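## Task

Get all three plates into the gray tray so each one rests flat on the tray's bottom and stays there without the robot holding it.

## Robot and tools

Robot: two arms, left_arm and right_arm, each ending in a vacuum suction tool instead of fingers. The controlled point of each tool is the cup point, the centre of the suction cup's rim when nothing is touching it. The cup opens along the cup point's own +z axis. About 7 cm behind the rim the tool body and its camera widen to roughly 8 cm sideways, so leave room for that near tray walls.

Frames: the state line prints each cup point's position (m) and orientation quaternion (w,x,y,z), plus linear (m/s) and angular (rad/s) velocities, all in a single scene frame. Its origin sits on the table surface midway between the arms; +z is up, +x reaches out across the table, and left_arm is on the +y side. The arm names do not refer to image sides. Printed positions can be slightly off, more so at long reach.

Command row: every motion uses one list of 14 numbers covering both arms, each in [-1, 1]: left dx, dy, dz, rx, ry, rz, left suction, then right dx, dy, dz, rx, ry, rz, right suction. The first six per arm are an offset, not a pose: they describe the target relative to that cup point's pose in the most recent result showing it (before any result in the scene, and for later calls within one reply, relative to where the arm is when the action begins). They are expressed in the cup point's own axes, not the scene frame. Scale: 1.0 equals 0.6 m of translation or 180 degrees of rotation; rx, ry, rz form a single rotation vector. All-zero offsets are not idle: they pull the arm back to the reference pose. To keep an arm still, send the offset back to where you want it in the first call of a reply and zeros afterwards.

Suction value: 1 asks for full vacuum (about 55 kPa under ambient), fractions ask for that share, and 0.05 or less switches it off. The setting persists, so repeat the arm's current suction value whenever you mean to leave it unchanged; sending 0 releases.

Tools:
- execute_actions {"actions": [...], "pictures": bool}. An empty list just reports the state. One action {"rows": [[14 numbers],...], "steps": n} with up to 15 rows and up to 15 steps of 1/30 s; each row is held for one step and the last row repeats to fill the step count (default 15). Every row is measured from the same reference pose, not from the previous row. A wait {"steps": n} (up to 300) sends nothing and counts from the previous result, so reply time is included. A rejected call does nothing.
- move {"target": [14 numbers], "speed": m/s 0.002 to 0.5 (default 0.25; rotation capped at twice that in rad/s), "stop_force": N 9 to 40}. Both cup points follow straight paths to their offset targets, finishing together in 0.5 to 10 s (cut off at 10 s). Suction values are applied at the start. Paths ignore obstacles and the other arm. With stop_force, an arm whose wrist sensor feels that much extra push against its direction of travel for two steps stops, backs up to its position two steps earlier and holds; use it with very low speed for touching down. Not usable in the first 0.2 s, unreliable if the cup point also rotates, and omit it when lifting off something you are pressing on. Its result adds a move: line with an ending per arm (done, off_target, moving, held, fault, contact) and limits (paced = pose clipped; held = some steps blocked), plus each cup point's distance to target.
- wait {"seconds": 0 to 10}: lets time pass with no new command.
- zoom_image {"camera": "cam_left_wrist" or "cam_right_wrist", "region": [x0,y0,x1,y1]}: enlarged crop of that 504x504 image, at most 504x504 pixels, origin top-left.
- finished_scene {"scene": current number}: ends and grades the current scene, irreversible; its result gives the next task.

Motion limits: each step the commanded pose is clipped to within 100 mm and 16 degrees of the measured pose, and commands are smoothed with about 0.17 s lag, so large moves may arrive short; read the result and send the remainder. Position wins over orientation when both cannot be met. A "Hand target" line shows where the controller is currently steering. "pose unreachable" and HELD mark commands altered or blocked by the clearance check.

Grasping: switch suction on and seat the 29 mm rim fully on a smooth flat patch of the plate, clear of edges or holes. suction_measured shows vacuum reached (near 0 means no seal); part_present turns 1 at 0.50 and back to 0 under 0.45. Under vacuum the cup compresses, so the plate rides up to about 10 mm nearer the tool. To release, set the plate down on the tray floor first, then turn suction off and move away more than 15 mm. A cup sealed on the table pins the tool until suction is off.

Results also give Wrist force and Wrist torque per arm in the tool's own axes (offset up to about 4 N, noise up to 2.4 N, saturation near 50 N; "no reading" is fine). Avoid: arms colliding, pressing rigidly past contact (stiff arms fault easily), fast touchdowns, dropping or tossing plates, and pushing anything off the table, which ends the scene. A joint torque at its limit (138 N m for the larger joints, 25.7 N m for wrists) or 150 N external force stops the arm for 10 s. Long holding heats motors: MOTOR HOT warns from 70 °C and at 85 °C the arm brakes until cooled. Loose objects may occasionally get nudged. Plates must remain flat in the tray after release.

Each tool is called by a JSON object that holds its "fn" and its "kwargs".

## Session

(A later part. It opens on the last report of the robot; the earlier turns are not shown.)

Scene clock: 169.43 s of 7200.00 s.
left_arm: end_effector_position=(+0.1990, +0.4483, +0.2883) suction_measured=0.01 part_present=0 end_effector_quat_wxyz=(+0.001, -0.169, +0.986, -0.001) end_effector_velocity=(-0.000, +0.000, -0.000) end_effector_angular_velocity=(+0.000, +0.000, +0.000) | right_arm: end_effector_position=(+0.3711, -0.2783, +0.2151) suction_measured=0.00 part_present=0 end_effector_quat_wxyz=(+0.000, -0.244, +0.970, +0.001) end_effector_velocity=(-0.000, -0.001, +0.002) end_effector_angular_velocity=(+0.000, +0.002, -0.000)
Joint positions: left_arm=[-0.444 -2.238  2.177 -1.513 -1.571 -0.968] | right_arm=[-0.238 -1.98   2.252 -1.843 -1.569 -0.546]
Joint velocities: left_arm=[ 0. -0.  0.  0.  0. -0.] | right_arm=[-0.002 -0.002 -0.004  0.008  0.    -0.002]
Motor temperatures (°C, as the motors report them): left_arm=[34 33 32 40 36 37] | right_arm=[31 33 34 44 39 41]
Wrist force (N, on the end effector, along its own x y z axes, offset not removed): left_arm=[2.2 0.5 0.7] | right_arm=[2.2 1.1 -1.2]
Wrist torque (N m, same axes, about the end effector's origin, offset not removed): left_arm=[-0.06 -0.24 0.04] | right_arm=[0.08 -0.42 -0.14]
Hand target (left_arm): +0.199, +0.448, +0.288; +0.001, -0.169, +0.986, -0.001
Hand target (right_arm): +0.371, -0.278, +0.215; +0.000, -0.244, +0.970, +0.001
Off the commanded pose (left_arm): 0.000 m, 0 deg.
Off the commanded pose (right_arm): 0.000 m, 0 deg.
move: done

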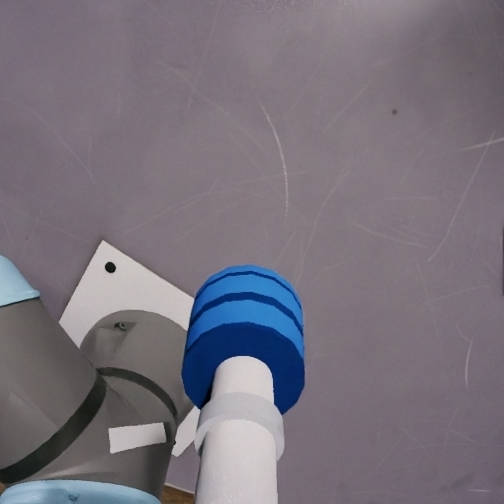

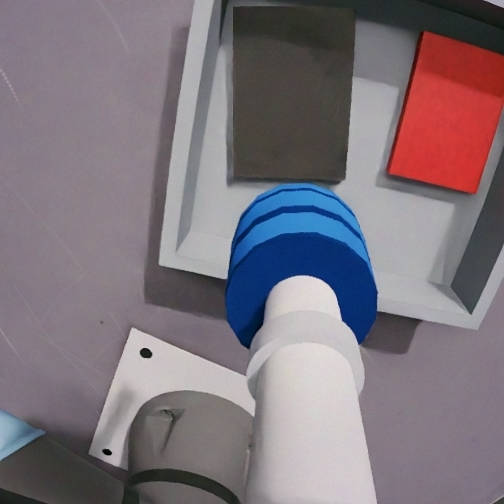

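{"fn": "move", "kwargs": {"target": [0,0,0,0,0,0,0,-0.188,0.667,0.2,0,0,-0.03,0]}}

Scene clock: 176.17 s of 7200.00 s.
left_arm: end_effector_position=(+0.1990, +0.4483, +0.2883) suction_measured=0.01 part_present=0 end_effector_quat_wxyz=(+0.001, -0.169, +0.986, -0.001) end_effector_velocity=(+0.000, -0.000, +0.000) end_effector_angular_velocity=(+0.000, -0.000, -0.001) | right_arm: end_effector_position=(+0.2806, +0.1279, +0.0948) suction_measured=0.00 part_present=0 end_effector_quat_wxyz=(-0.000, -0.289, +0.957, +0.001) end_effector_velocity=(+0.000, +0.001, +0.000) end_effector_angular_velocity=(+0.000, -0.000, +0.001)
Joint positions: left_arm=[-0.444 -2.238  2.177 -1.513 -1.571 -0.968] | right_arm=[ 0.744 -1.233  1.881 -2.219 -1.569  0.341]
Joint velocities: left_arm=[-0.001  0.    -0.    -0.     0.     0.   ] | right_arm=[ 0.001  0.003 -0.004  0.001 -0.     0.   ]
Motor temperatures (°C, as the motors report them): left_arm=[34 33 32 40 36 37] | right_arm=[31 33 34 44 39 41]
Wrist force (N, on the end effector, along its own x y z axes, offset not removed): left_arm=[-3.6 -2.4 1.9] | right_arm=[2.4 -1.2 -0.6]
Wrist torque (N m, same axes, about the end effector's origin, offset not removed): left_arm=[-0.31 0.78 -0.11] | right_arm=[-0.24 -0.45 -0.30]
Hand target (left_arm): +0.199, +0.448, +0.288; +0.001, -0.169, +0.986, -0.001
Hand target (right_arm): +0.281, +0.128, +0.095; -0.000, -0.289, +0.957, +0.001
Off the commanded pose (left_arm): 0.000 m, 0 deg.
Off the commanded pose (right_arm): 0.001 m, 0 deg.
After step 90, 1.40 s passed at rest.
move: done

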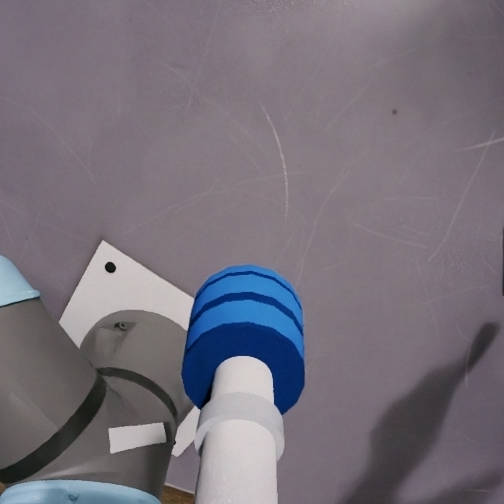

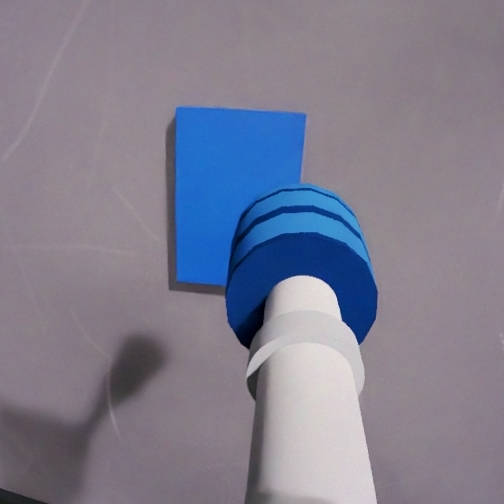

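{"fn": "move", "kwargs": {"target": [0,0,0,0,0,0,0,0.015,0.036,0.09,0,0,0,0], "speed": 0.1}}

{"fn": "move", "kwargs": {"target": [0,0,0,0,0,0,0,0,0,0.065,0,0,0,1], "speed": 0.008, "stop_force": 9}}

Scene clock: 181.23 s of 7200.00 s.
left_arm: end_effector_position=(+0.1990, +0.4483, +0.2883) suction_measured=0.01 part_present=0 end_effector_quat_wxyz=(+0.001, -0.169, +0.986, -0.001) end_effector_velocity=(+0.000, +0.000, +0.000) end_effector_angular_velocity=(+0.000, -0.000, +0.000) | right_arm: end_effector_position=(+0.2611, +0.1409, +0.0409) suction_measured=0.00 part_present=0 end_effector_quat_wxyz=(-0.000, -0.289, +0.957, +0.001) end_effector_velocity=(-0.001, +0.001, -0.001) end_effector_angular_velocity=(+0.001, -0.000, +0.000)
Joint positions: left_arm=[-0.444 -2.238  2.177 -1.513 -1.571 -0.968] | right_arm=[ 0.786 -1.136  1.914 -2.349 -1.569  0.383]
Joint velocities: left_arm=[ 0. -0. -0. -0.  0. -0.] | right_arm=[ 0.001  0.003  0.    -0.004 -0.     0.001]
Motor temperatures (°C, as the motors report them): left_arm=[34 33 32 40 36 37] | right_arm=[31 33 34 44 39 41]
Wrist force (N, on the end effector, along its own x y z axes, offset not removed): left_arm=[-3.5 3.5 2.1] | right_arm=[1.3 0.8 1.0]
Wrist torque (N m, same axes, about the end effector's origin, offset not removed): left_arm=[0.38 0.54 -0.04] | right_arm=[0.01 -0.19 -0.19]
Hand target (left_arm): +0.199, +0.448, +0.288; +0.001, -0.169, +0.986, -0.001
Hand target (right_arm): +0.261, +0.141, +0.041; -0.000, -0.289, +0.957, +0.001
Off the commanded pose (left_arm): 0.000 m, 0 deg.
Off the commanded pose (right_arm): 0.000 m, 0 deg.
After step 90, 1.03 s passed at rest.
move: done

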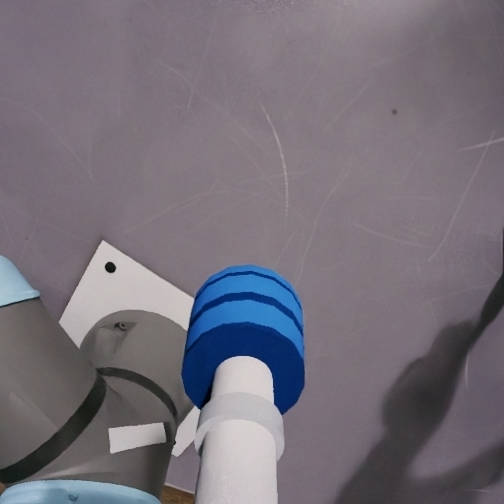

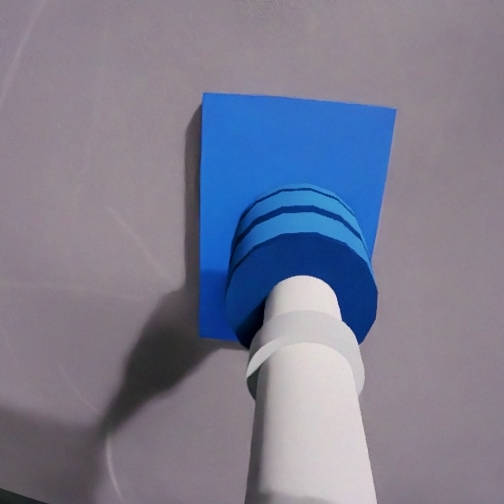

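Scene clock: 186.33 s of 7200.00 s.
left_arm: end_effector_position=(+0.1990, +0.4483, +0.2883) suction_measured=0.01 part_present=0 end_effector_quat_wxyz=(+0.001, -0.169, +0.986, -0.001) end_effector_velocity=(+0.000, +0.001, -0.000) end_effector_angular_velocity=(+0.000, +0.000, +0.002) | right_arm: end_effector_position=(+0.2611, +0.1409, +0.0020) suction_measured=0.98 part_present=1 end_effector_quat_wxyz=(-0.000, -0.289, +0.957, +0.001) end_effector_velocity=(+0.000, -0.000, -0.001) end_effector_angular_velocity=(+0.000, -0.000, -0.001)
Joint positions: left_arm=[-0.444 -2.238  2.177 -1.513 -1.571 -0.968] | right_arm=[ 0.786 -1.065  1.936 -2.443 -1.569  0.383]
Joint velocities: left_arm=[0.002 0.    0.    0.    0.    0.   ] | right_arm=[-0.001  0.002  0.001 -0.003 -0.     0.001]
Motor temperatures (°C, as the motors report them): left_arm=[34 33 32 40 36 37] | right_arm=[31 33 34 44 39 41]
Wrist force (N, on the end effector, along its own x y z axes, offset not removed): left_arm=[-2.7 1.2 0.4] | right_arm=[2.1 -0.1 -1.2]
Wrist torque (N m, same axes, about the end effector's origin, offset not removed): left_arm=[0.08 0.51 -0.07] | right_arm=[-0.10 -0.51 -0.20]
Hand target (left_arm): +0.199, +0.448, +0.288; +0.001, -0.169, +0.986, -0.001
Hand target (right_arm): +0.261, +0.141, +0.002; -0.000, -0.289, +0.957, +0.001
Off the commanded pose (left_arm): 0.000 m, 0 deg.
Off the commanded pose (right_arm): 0.000 m, 0 deg.
move: done

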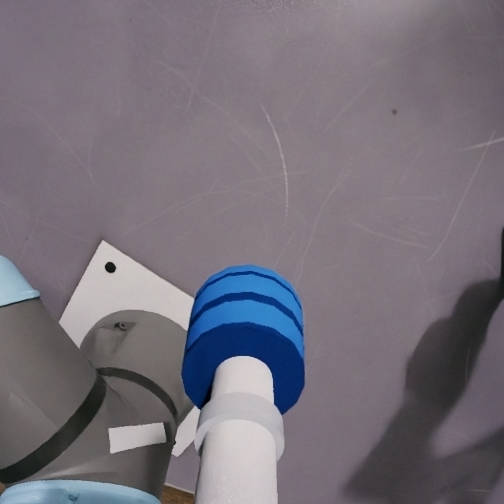

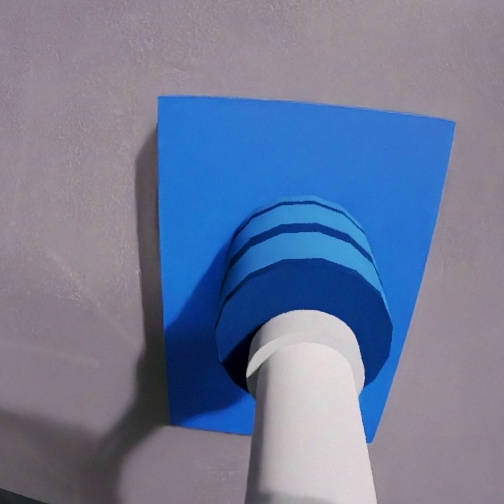

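{"fn": "move", "kwargs": {"target": [0,0,0,0,0,0,0,0,0,-0.2,0,0,0,1], "speed": 0.15}}

{"fn": "move", "kwargs": {"target": [0,0,0,0,0,0,0,0.32,-0.817,0,0,0,-0.44,1]}}

Scene clock: 191.70 s of 7200.00 s.
left_arm: end_effector_position=(+0.1990, +0.4483, +0.2883) suction_measured=0.01 part_present=0 end_effector_quat_wxyz=(+0.001, -0.169, +0.986, -0.001) end_effector_velocity=(-0.000, -0.000, -0.000) end_effector_angular_velocity=(-0.000, +0.000, +0.000) | right_arm: end_effector_position=(+0.2611, +0.1409, +0.1219) suction_measured=1.00 part_present=1 end_effector_quat_wxyz=(-0.000, -0.289, +0.957, +0.001) end_effector_velocity=(+0.001, -0.000, +0.002) end_effector_angular_velocity=(-0.001, +0.001, -0.002)
Joint positions: left_arm=[-0.444 -2.238  2.177 -1.513 -1.571 -0.968] | right_arm=[ 0.786 -1.261  1.837 -2.147 -1.569  0.384]
Joint velocities: left_arm=[ 0. -0.  0. -0. -0.  0.] | right_arm=[-0.001 -0.002 -0.002  0.005  0.     0.   ]
Motor temperatures (°C, as the motors report them): left_arm=[34 33 32 40 36 37] | right_arm=[31 33 34 44 39 41]
Wrist force (N, on the end effector, along its own x y z axes, offset not removed): left_arm=[-1.2 1.1 -0.3] | right_arm=[2.2 0.6 -0.1]
Wrist torque (N m, same axes, about the end effector's origin, offset not removed): left_arm=[0.09 0.17 0.03] | right_arm=[0.03 -0.56 -0.17]
Hand target (left_arm): +0.199, +0.448, +0.288; +0.001, -0.169, +0.986, -0.001
Hand target (right_arm): +0.261, +0.141, +0.122; -0.000, -0.289, +0.957, +0.001
Off the commanded pose (left_arm): 0.000 m, 0 deg.
Off the commanded pose (right_arm): 0.000 m, 0 deg.
After step 100, 0.73 s passed at rest.
move: done

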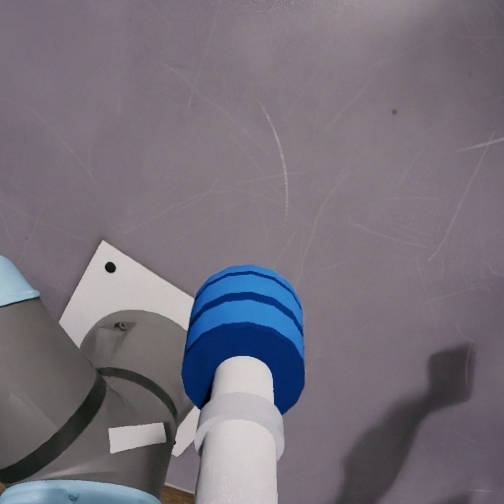

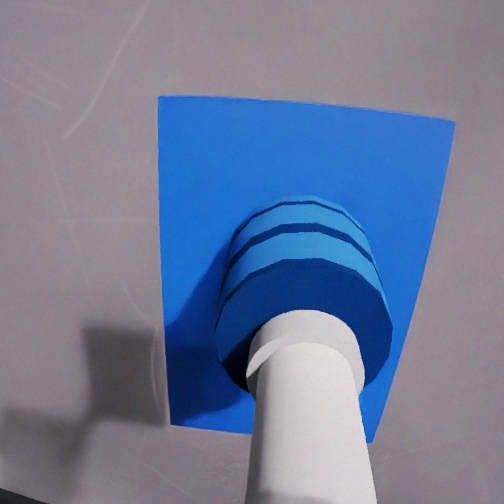

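Scene clock: 195.03 s of 7200.00 s.
left_arm: end_effector_position=(+0.1990, +0.4483, +0.2883) suction_measured=0.01 part_present=0 end_effector_quat_wxyz=(+0.001, -0.169, +0.986, -0.001) end_effector_velocity=(-0.000, -0.001, -0.000) end_effector_angular_velocity=(-0.000, +0.000, -0.003) | right_arm: end_effector_position=(+0.3733, -0.3741, +0.1222) suction_measured=1.00 part_present=1 end_effector_quat_wxyz=(-0.001, +0.833, -0.554, -0.000) end_effector_velocity=(+0.001, -0.002, -0.000) end_effector_angular_velocity=(+0.003, -0.001, +0.004)
Joint positions: left_arm=[-0.444 -2.238  2.177 -1.513 -1.571 -0.968] | right_arm=[-0.551 -1.915  2.475 -2.131 -1.569 -2.335]
Joint velocities: left_arm=[-0.002 -0.     0.    -0.    -0.     0.   ] | right_arm=[-0.008  0.001 -0.    -0.     0.003 -0.011]
Motor temperatures (°C, as the motors report them): left_arm=[34 33 32 40 36 37] | right_arm=[31 33 34 44 39 41]
Wrist force (N, on the end effector, along its own x y z axes, offset not removed): left_arm=[-0.2 -2.9 -1.5] | right_arm=[0.1 0.9 -2.0]
Wrist torque (N m, same axes, about the end effector's origin, offset not removed): left_arm=[-0.58 0.09 0.10] | right_arm=[0.06 -0.13 -0.21]
Hand target (left_arm): +0.199, +0.448, +0.288; +0.001, -0.169, +0.986, -0.001
Hand target (right_arm): +0.373, -0.374, +0.122; -0.001, +0.833, -0.553, -0.000
Off the commanded pose (left_arm): 0.000 m, 0 deg.
Off the commanded pose (right_arm): 0.001 m, 0 deg.
move: done

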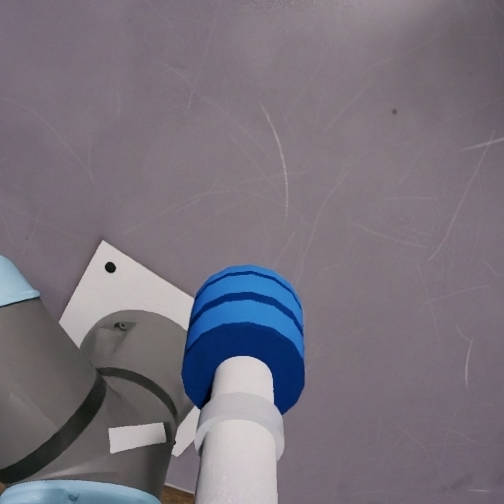

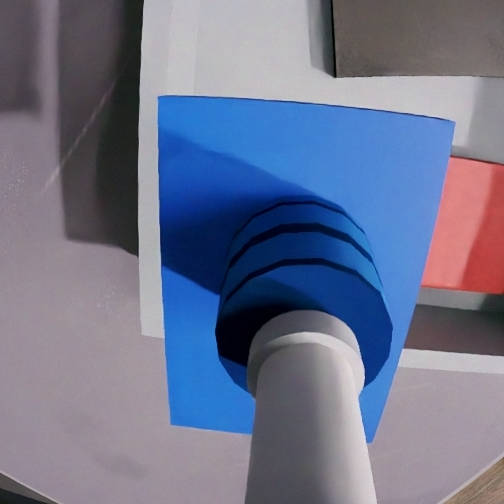

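{"fn": "move", "kwargs": {"target": [0,0,0,0,0,0,0,-0.045,-0.003,0.07,0,0,0,1], "speed": 0.06}}

{"fn": "move", "kwargs": {"target": [0,0,0,0,0,0,0,0,0,0.085,0,0,0,1], "speed": 0.015, "stop_force": 9}}

Scene clock: 199.87 s of 7200.00 s.
left_arm: end_effector_position=(+0.1990, +0.4483, +0.2883) suction_measured=0.01 part_present=0 end_effector_quat_wxyz=(+0.001, -0.169, +0.986, -0.001) end_effector_velocity=(+0.000, +0.000, +0.000) end_effector_angular_velocity=(+0.000, -0.000, +0.001) | right_arm: end_effector_position=(+0.3645, -0.3485, +0.0803) suction_measured=1.00 part_present=1 end_effector_quat_wxyz=(-0.001, +0.833, -0.554, -0.000) end_effector_velocity=(-0.000, +0.001, -0.002) end_effector_angular_velocity=(-0.001, -0.000, +0.000)
Joint positions: left_arm=[-0.444 -2.238  2.177 -1.513 -1.571 -0.968] | right_arm=[-0.476 -1.835  2.561 -2.297 -1.569 -2.26 ]
Joint velocities: left_arm=[ 0.001  0.    -0.    -0.     0.     0.   ] | right_arm=[ 0.004  0.005  0.002 -0.008 -0.001  0.004]
Motor temperatures (°C, as the motors report them): left_arm=[34 33 32 40 36 37] | right_arm=[31 33 34 44 39 41]
Wrist force (N, on the end effector, along its own x y z axes, offset not removed): left_arm=[-2.7 0.6 2.3] | right_arm=[1.5 -0.1 -0.5]
Wrist torque (N m, same axes, about the end effector's origin, offset not removed): left_arm=[-0.17 0.25 0.11] | right_arm=[0.00 -0.36 -0.25]
Hand target (left_arm): +0.199, +0.448, +0.288; +0.001, -0.169, +0.986, -0.001
Hand target (right_arm): +0.364, -0.348, +0.080; -0.001, +0.833, -0.554, -0.000
Off the commanded pose (left_arm): 0.000 m, 0 deg.
Off the commanded pose (right_arm): 0.000 m, 0 deg.
After step 90, 0.60 s passed at rest.
move: done

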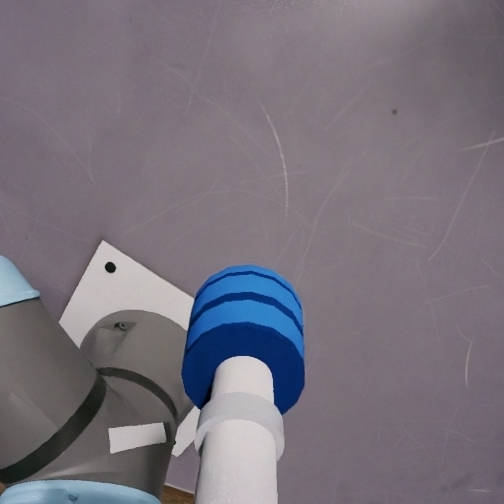

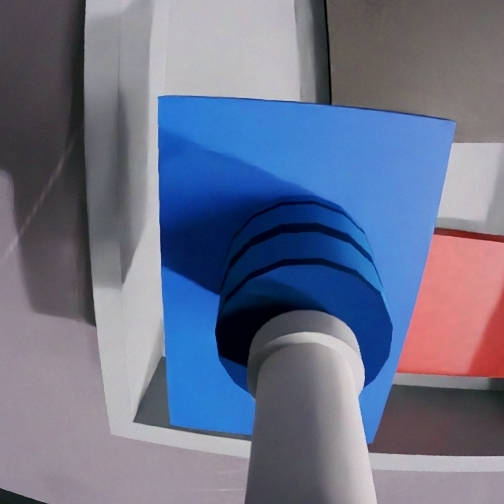

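Scene clock: 203.53 s of 7200.00 s.
left_arm: end_effector_position=(+0.1990, +0.4483, +0.2883) suction_measured=0.01 part_present=0 end_effector_quat_wxyz=(+0.001, -0.169, +0.986, -0.001) end_effector_velocity=(-0.000, +0.000, -0.000) end_effector_angular_velocity=(+0.000, +0.000, +0.001) | right_arm: end_effector_position=(+0.3645, -0.3485, +0.0294) suction_measured=1.00 part_present=1 end_effector_quat_wxyz=(-0.001, +0.833, -0.554, -0.000) end_effector_velocity=(+0.000, -0.000, -0.002) end_effector_angular_velocity=(-0.000, -0.000, +0.000)
Joint positions: left_arm=[-0.444 -2.238  2.177 -1.513 -1.571 -0.968] | right_arm=[-0.476 -1.661  2.634 -2.545 -1.569 -2.261]
Joint velocities: left_arm=[ 0.001 -0.     0.     0.    -0.     0.   ] | right_arm=[-0.001  0.008  0.002 -0.011 -0.    -0.001]
Motor temperatures (°C, as the motors report them): left_arm=[34 33 32 40 36 37] | right_arm=[31 33 34 44 39 41]
Wrist force (N, on the end effector, along its own x y z axes, offset not removed): left_arm=[2.9 -2.1 -0.2] | right_arm=[2.1 0.4 0.5]
Wrist torque (N m, same axes, about the end effector's origin, offset not removed): left_arm=[-0.60 -0.33 0.08] | right_arm=[0.15 -0.46 -0.13]
Hand target (left_arm): +0.199, +0.448, +0.288; +0.001, -0.169, +0.986, -0.001
Hand target (right_arm): +0.364, -0.348, +0.029; -0.001, +0.833, -0.554, -0.000
Off the commanded pose (left_arm): 0.000 m, 0 deg.
Off the commanded pose (right_arm): 0.000 m, 0 deg.
move: done

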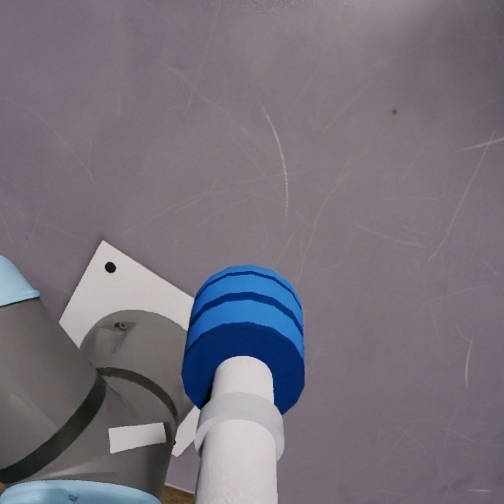

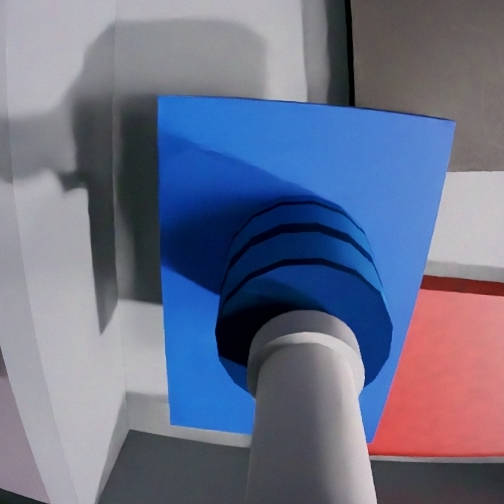

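{"fn": "move", "kwargs": {"target": [0,0,0,0,0,0,0,0.028,0.022,0.012,0,0,0,1], "speed": 0.01, "stop_force": 9}}

Scene clock: 210.40 s of 7200.00 s.
left_arm: end_effector_position=(+0.1990, +0.4483, +0.2883) suction_measured=0.01 part_present=0 end_effector_quat_wxyz=(+0.001, -0.169, +0.986, -0.001) end_effector_velocity=(-0.000, -0.000, -0.000) end_effector_angular_velocity=(-0.000, +0.000, -0.001) | right_arm: end_effector_position=(+0.3589, -0.3690, +0.0222) suction_measured=1.00 part_present=1 end_effector_quat_wxyz=(-0.001, +0.833, -0.554, -0.000) end_effector_velocity=(-0.001, -0.002, -0.001) end_effector_angular_velocity=(+0.000, +0.002, +0.002)
Joint positions: left_arm=[-0.444 -2.238  2.177 -1.513 -1.571 -0.968] | right_arm=[-0.553 -1.655  2.663 -2.579 -1.569 -2.337]
Joint velocities: left_arm=[-0.001 -0.     0.     0.    -0.    -0.   ] | right_arm=[-0.007  0.002  0.003 -0.002 -0.    -0.008]
Motor temperatures (°C, as the motors report them): left_arm=[34 33 32 40 36 37] | right_arm=[31 33 34 44 39 41]
Wrist force (N, on the end effector, along its own x y z axes, offset not removed): left_arm=[3.7 -1.0 2.9] | right_arm=[2.5 0.3 0.8]
Wrist torque (N m, same axes, about the end effector's origin, offset not removed): left_arm=[-0.19 -0.58 -0.12] | right_arm=[-0.06 -0.53 -0.22]
Hand target (left_arm): +0.199, +0.448, +0.288; +0.001, -0.169, +0.986, -0.001
Hand target (right_arm): +0.359, -0.369, +0.022; -0.001, +0.833, -0.554, -0.000
Off the commanded pose (left_arm): 0.000 m, 0 deg.
Off the commanded pose (right_arm): 0.000 m, 0 deg.
After step 90, 1.40 s passed at rest.
move: done

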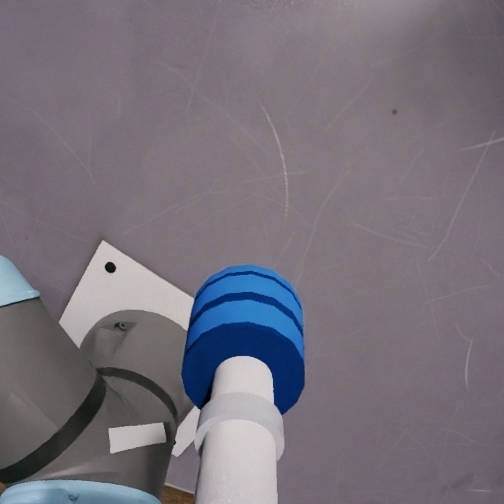

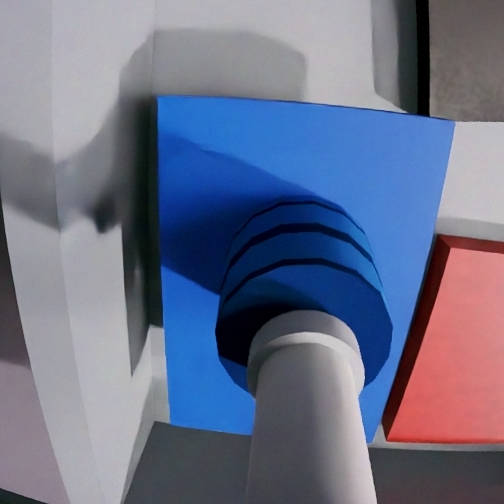

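Clear of both plates.

{"fn": "move", "kwargs": {"target": [0,0,0,0,0,0,0,0,-0.002,0.029,0,0,0,1], "speed": 0.008, "stop_force": 9}}

{"fn": "execute_actions", "kwargs": {"actions": [{"rows":[[0,0,0,0,0,0,0,0,0,0,0,0,0,0]],"steps":6}], "pictures": false}}

{"fn": "move", "kwargs": {"target": [0,0,0,0,0,0,0,0.03,-0.03,-0.3,0,0,0,0], "speed": 0.15}}

Scene clock: 219.00 s of 7200.00 s.
left_arm: end_effector_position=(+0.1990, +0.4483, +0.2883) suction_measured=0.01 part_present=0 end_effector_quat_wxyz=(+0.001, -0.169, +0.986, -0.001) end_effector_velocity=(+0.000, +0.000, +0.000) end_effector_angular_velocity=(-0.000, -0.000, +0.001) | right_arm: end_effector_position=(+0.3599, -0.3685, +0.0049) suction_measured=1.00 part_present=1 end_effector_quat_wxyz=(-0.001, +0.833, -0.554, -0.000) end_effector_velocity=(+0.000, +0.000, -0.002) end_effector_angular_velocity=(+0.000, +0.001, +0.000)
Joint positions: left_arm=[-0.444 -2.238  2.177 -1.513 -1.571 -0.968] | right_arm=[-0.55  -1.574  2.679 -2.676 -1.569 -2.334]
Joint velocities: left_arm=[ 0.001 -0.     0.    -0.    -0.     0.   ] | right_arm=[ 0.001  0.008  0.001 -0.008  0.     0.   ]
Motor temperatures (°C, as the motors report them): left_arm=[34 33 32 40 36 37] | right_arm=[31 33 34 44 39 41]
Wrist force (N, on the end effector, along its own x y z axes, offset not removed): left_arm=[-1.0 0.8 3.6] | right_arm=[2.6 -0.5 -0.6]
Wrist torque (N m, same axes, about the end effector's origin, offset not removed): left_arm=[-0.23 0.09 0.03] | right_arm=[-0.26 -0.57 -0.31]
Hand target (left_arm): +0.199, +0.448, +0.288; +0.001, -0.169, +0.986, -0.001
Hand target (right_arm): +0.360, -0.369, +0.005; -0.001, +0.833, -0.554, -0.000
Off the commanded pose (left_arm): 0.000 m, 0 deg.
Off the commanded pose (right_arm): 0.000 m, 0 deg.
After step 90, 3.20 s passed at rest.
move: done

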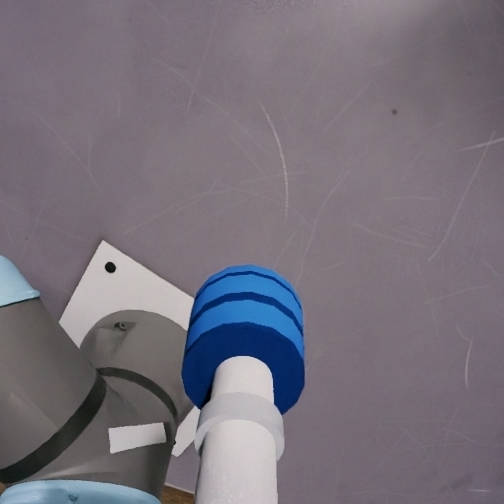

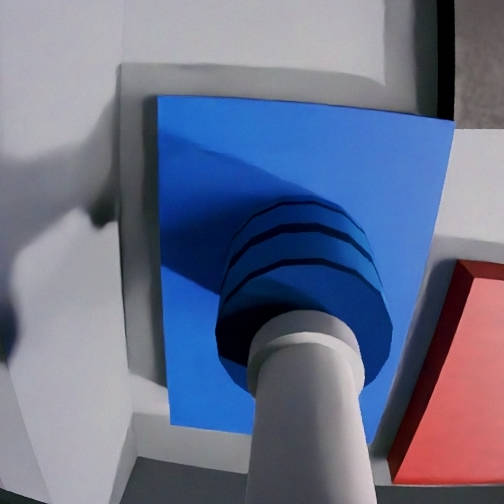

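Scene clock: 219.20 s of 7200.00 s.
left_arm: end_effector_position=(+0.1990, +0.4483, +0.2883) suction_measured=0.01 part_present=0 end_effector_quat_wxyz=(+0.001, -0.169, +0.986, -0.001) end_effector_velocity=(+0.000, +0.000, +0.000) end_effector_angular_velocity=(+0.000, -0.000, +0.001) | right_arm: end_effector_position=(+0.3600, -0.3685, +0.0049) suction_measured=0.00 part_present=0 end_effector_quat_wxyz=(-0.001, +0.833, -0.554, -0.000) end_effector_velocity=(-0.000, -0.000, +0.000) end_effector_angular_velocity=(-0.000, -0.000, -0.001)
Joint positions: left_arm=[-0.444 -2.238  2.177 -1.513 -1.571 -0.968] | right_arm=[-0.55  -1.573  2.679 -2.677 -1.569 -2.334]
Joint velocities: left_arm=[ 0.001  0.     0.    -0.     0.    -0.   ] | right_arm=[-0.001 -0.     0.    -0.    -0.     0.   ]
Motor temperatures (°C, as the motors report them): left_arm=[34 33 32 40 36 37] | right_arm=[31 33 34 44 39 41]
Wrist force (N, on the end effector, along its own x y z axes, offset not removed): left_arm=[2.9 0.2 1.6] | right_arm=[2.6 1.5 -5.1]
Wrist torque (N m, same axes, about the end effector's origin, offset not removed): left_arm=[0.09 -0.46 -0.18] | right_arm=[0.04 -0.40 -0.25]
Hand target (left_arm): +0.199, +0.448, +0.288; +0.001, -0.169, +0.986, -0.001
Hand target (right_arm): +0.360, -0.369, +0.005; -0.001, +0.833, -0.554, -0.000
Off the commanded pose (left_arm): 0.000 m, 0 deg.
Off the commanded pose (right_arm): 0.000 m, 0 deg.
Steps of this call (steps 1 to 6: all 6 steps of this action). Readings (end_effector_position | what the end effector reports):
1: left_arm (+0.1990, +0.4483, +0.2883) | right_arm (+0.3600, -0.3685, +0.0049) | left_arm suction_measured=0.01 part_present=0 | right_arm suction_measured=0.66 part_present=1
2: left_arm (+0.1990, +0.4483, +0.2883) | right_arm (+0.3600, -0.3685, +0.0049) | left_arm suction_measured=0.01 part_present=0 | right_arm suction_measured=0.03 part_present=0
4: left_arm (+0.1990, +0.4483, +0.2883) | right_arm (+0.3600, -0.3685, +0.0049) | left_arm suction_measured=0.01 part_present=0 | right_arm suction_measured=0.00 part_present=0
6: the state above

Scene clock: 221.17 s of 7200.00 s.
left_arm: end_effector_position=(+0.1990, +0.4483, +0.2883) suction_measured=0.01 part_present=0 end_effector_quat_wxyz=(+0.001, -0.169, +0.986, -0.001) end_effector_velocity=(-0.000, -0.000, -0.000) end_effector_angular_velocity=(+0.000, +0.000, -0.001) | right_arm: end_effector_position=(+0.3835, -0.3782, +0.1849) suction_measured=0.00 part_present=0 end_effector_quat_wxyz=(-0.001, +0.833, -0.554, -0.000) end_effector_velocity=(+0.000, +0.000, +0.002) end_effector_angular_velocity=(+0.000, +0.000, +0.002)
Joint positions: left_arm=[-0.444 -2.238  2.177 -1.513 -1.571 -0.968] | right_arm=[-0.551 -1.977  2.331 -1.925 -1.569 -2.336]
Joint velocities: left_arm=[-0.001 -0.     0.     0.     0.    -0.   ] | right_arm=[ 0.    -0.002 -0.005  0.007  0.    -0.002]
Motor temperatures (°C, as the motors report them): left_arm=[34 33 32 40 36 37] | right_arm=[31 33 34 44 39 41]
Wrist force (N, on the end effector, along its own x y z axes, offset not removed): left_arm=[0.8 -1.9 -1.5] | right_arm=[3.6 0.7 -1.6]
Wrist torque (N m, same axes, about the end effector's origin, offset not removed): left_arm=[-0.17 -0.29 -0.11] | right_arm=[-0.07 -0.46 -0.17]
Hand target (left_arm): +0.199, +0.448, +0.288; +0.001, -0.169, +0.986, -0.001
Hand target (right_arm): +0.384, -0.378, +0.185; -0.001, +0.833, -0.554, -0.000
Off the commanded pose (left_arm): 0.000 m, 0 deg.
Off the commanded pose (right_arm): 0.000 m, 0 deg.
move: done

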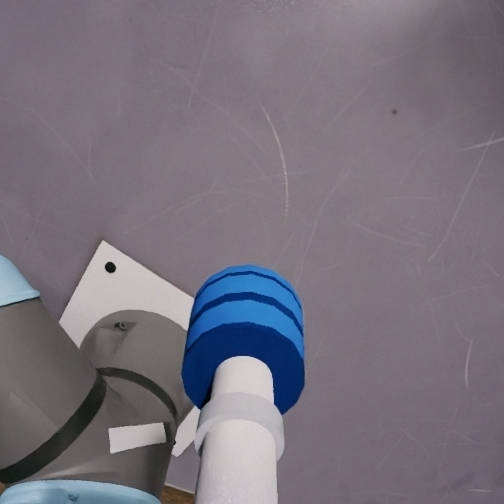

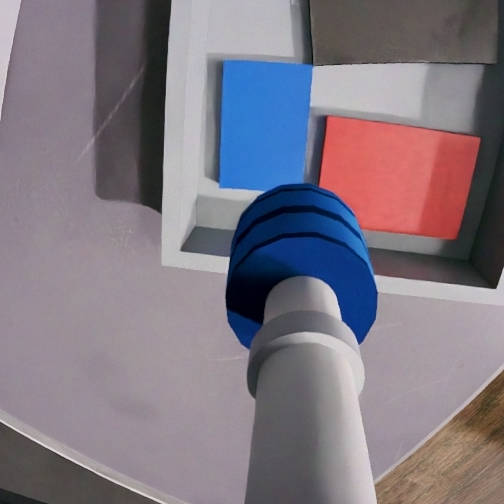

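{"fn": "finished_scene", "kwargs": {"scene": 1}}

The scene is finished: the task was done.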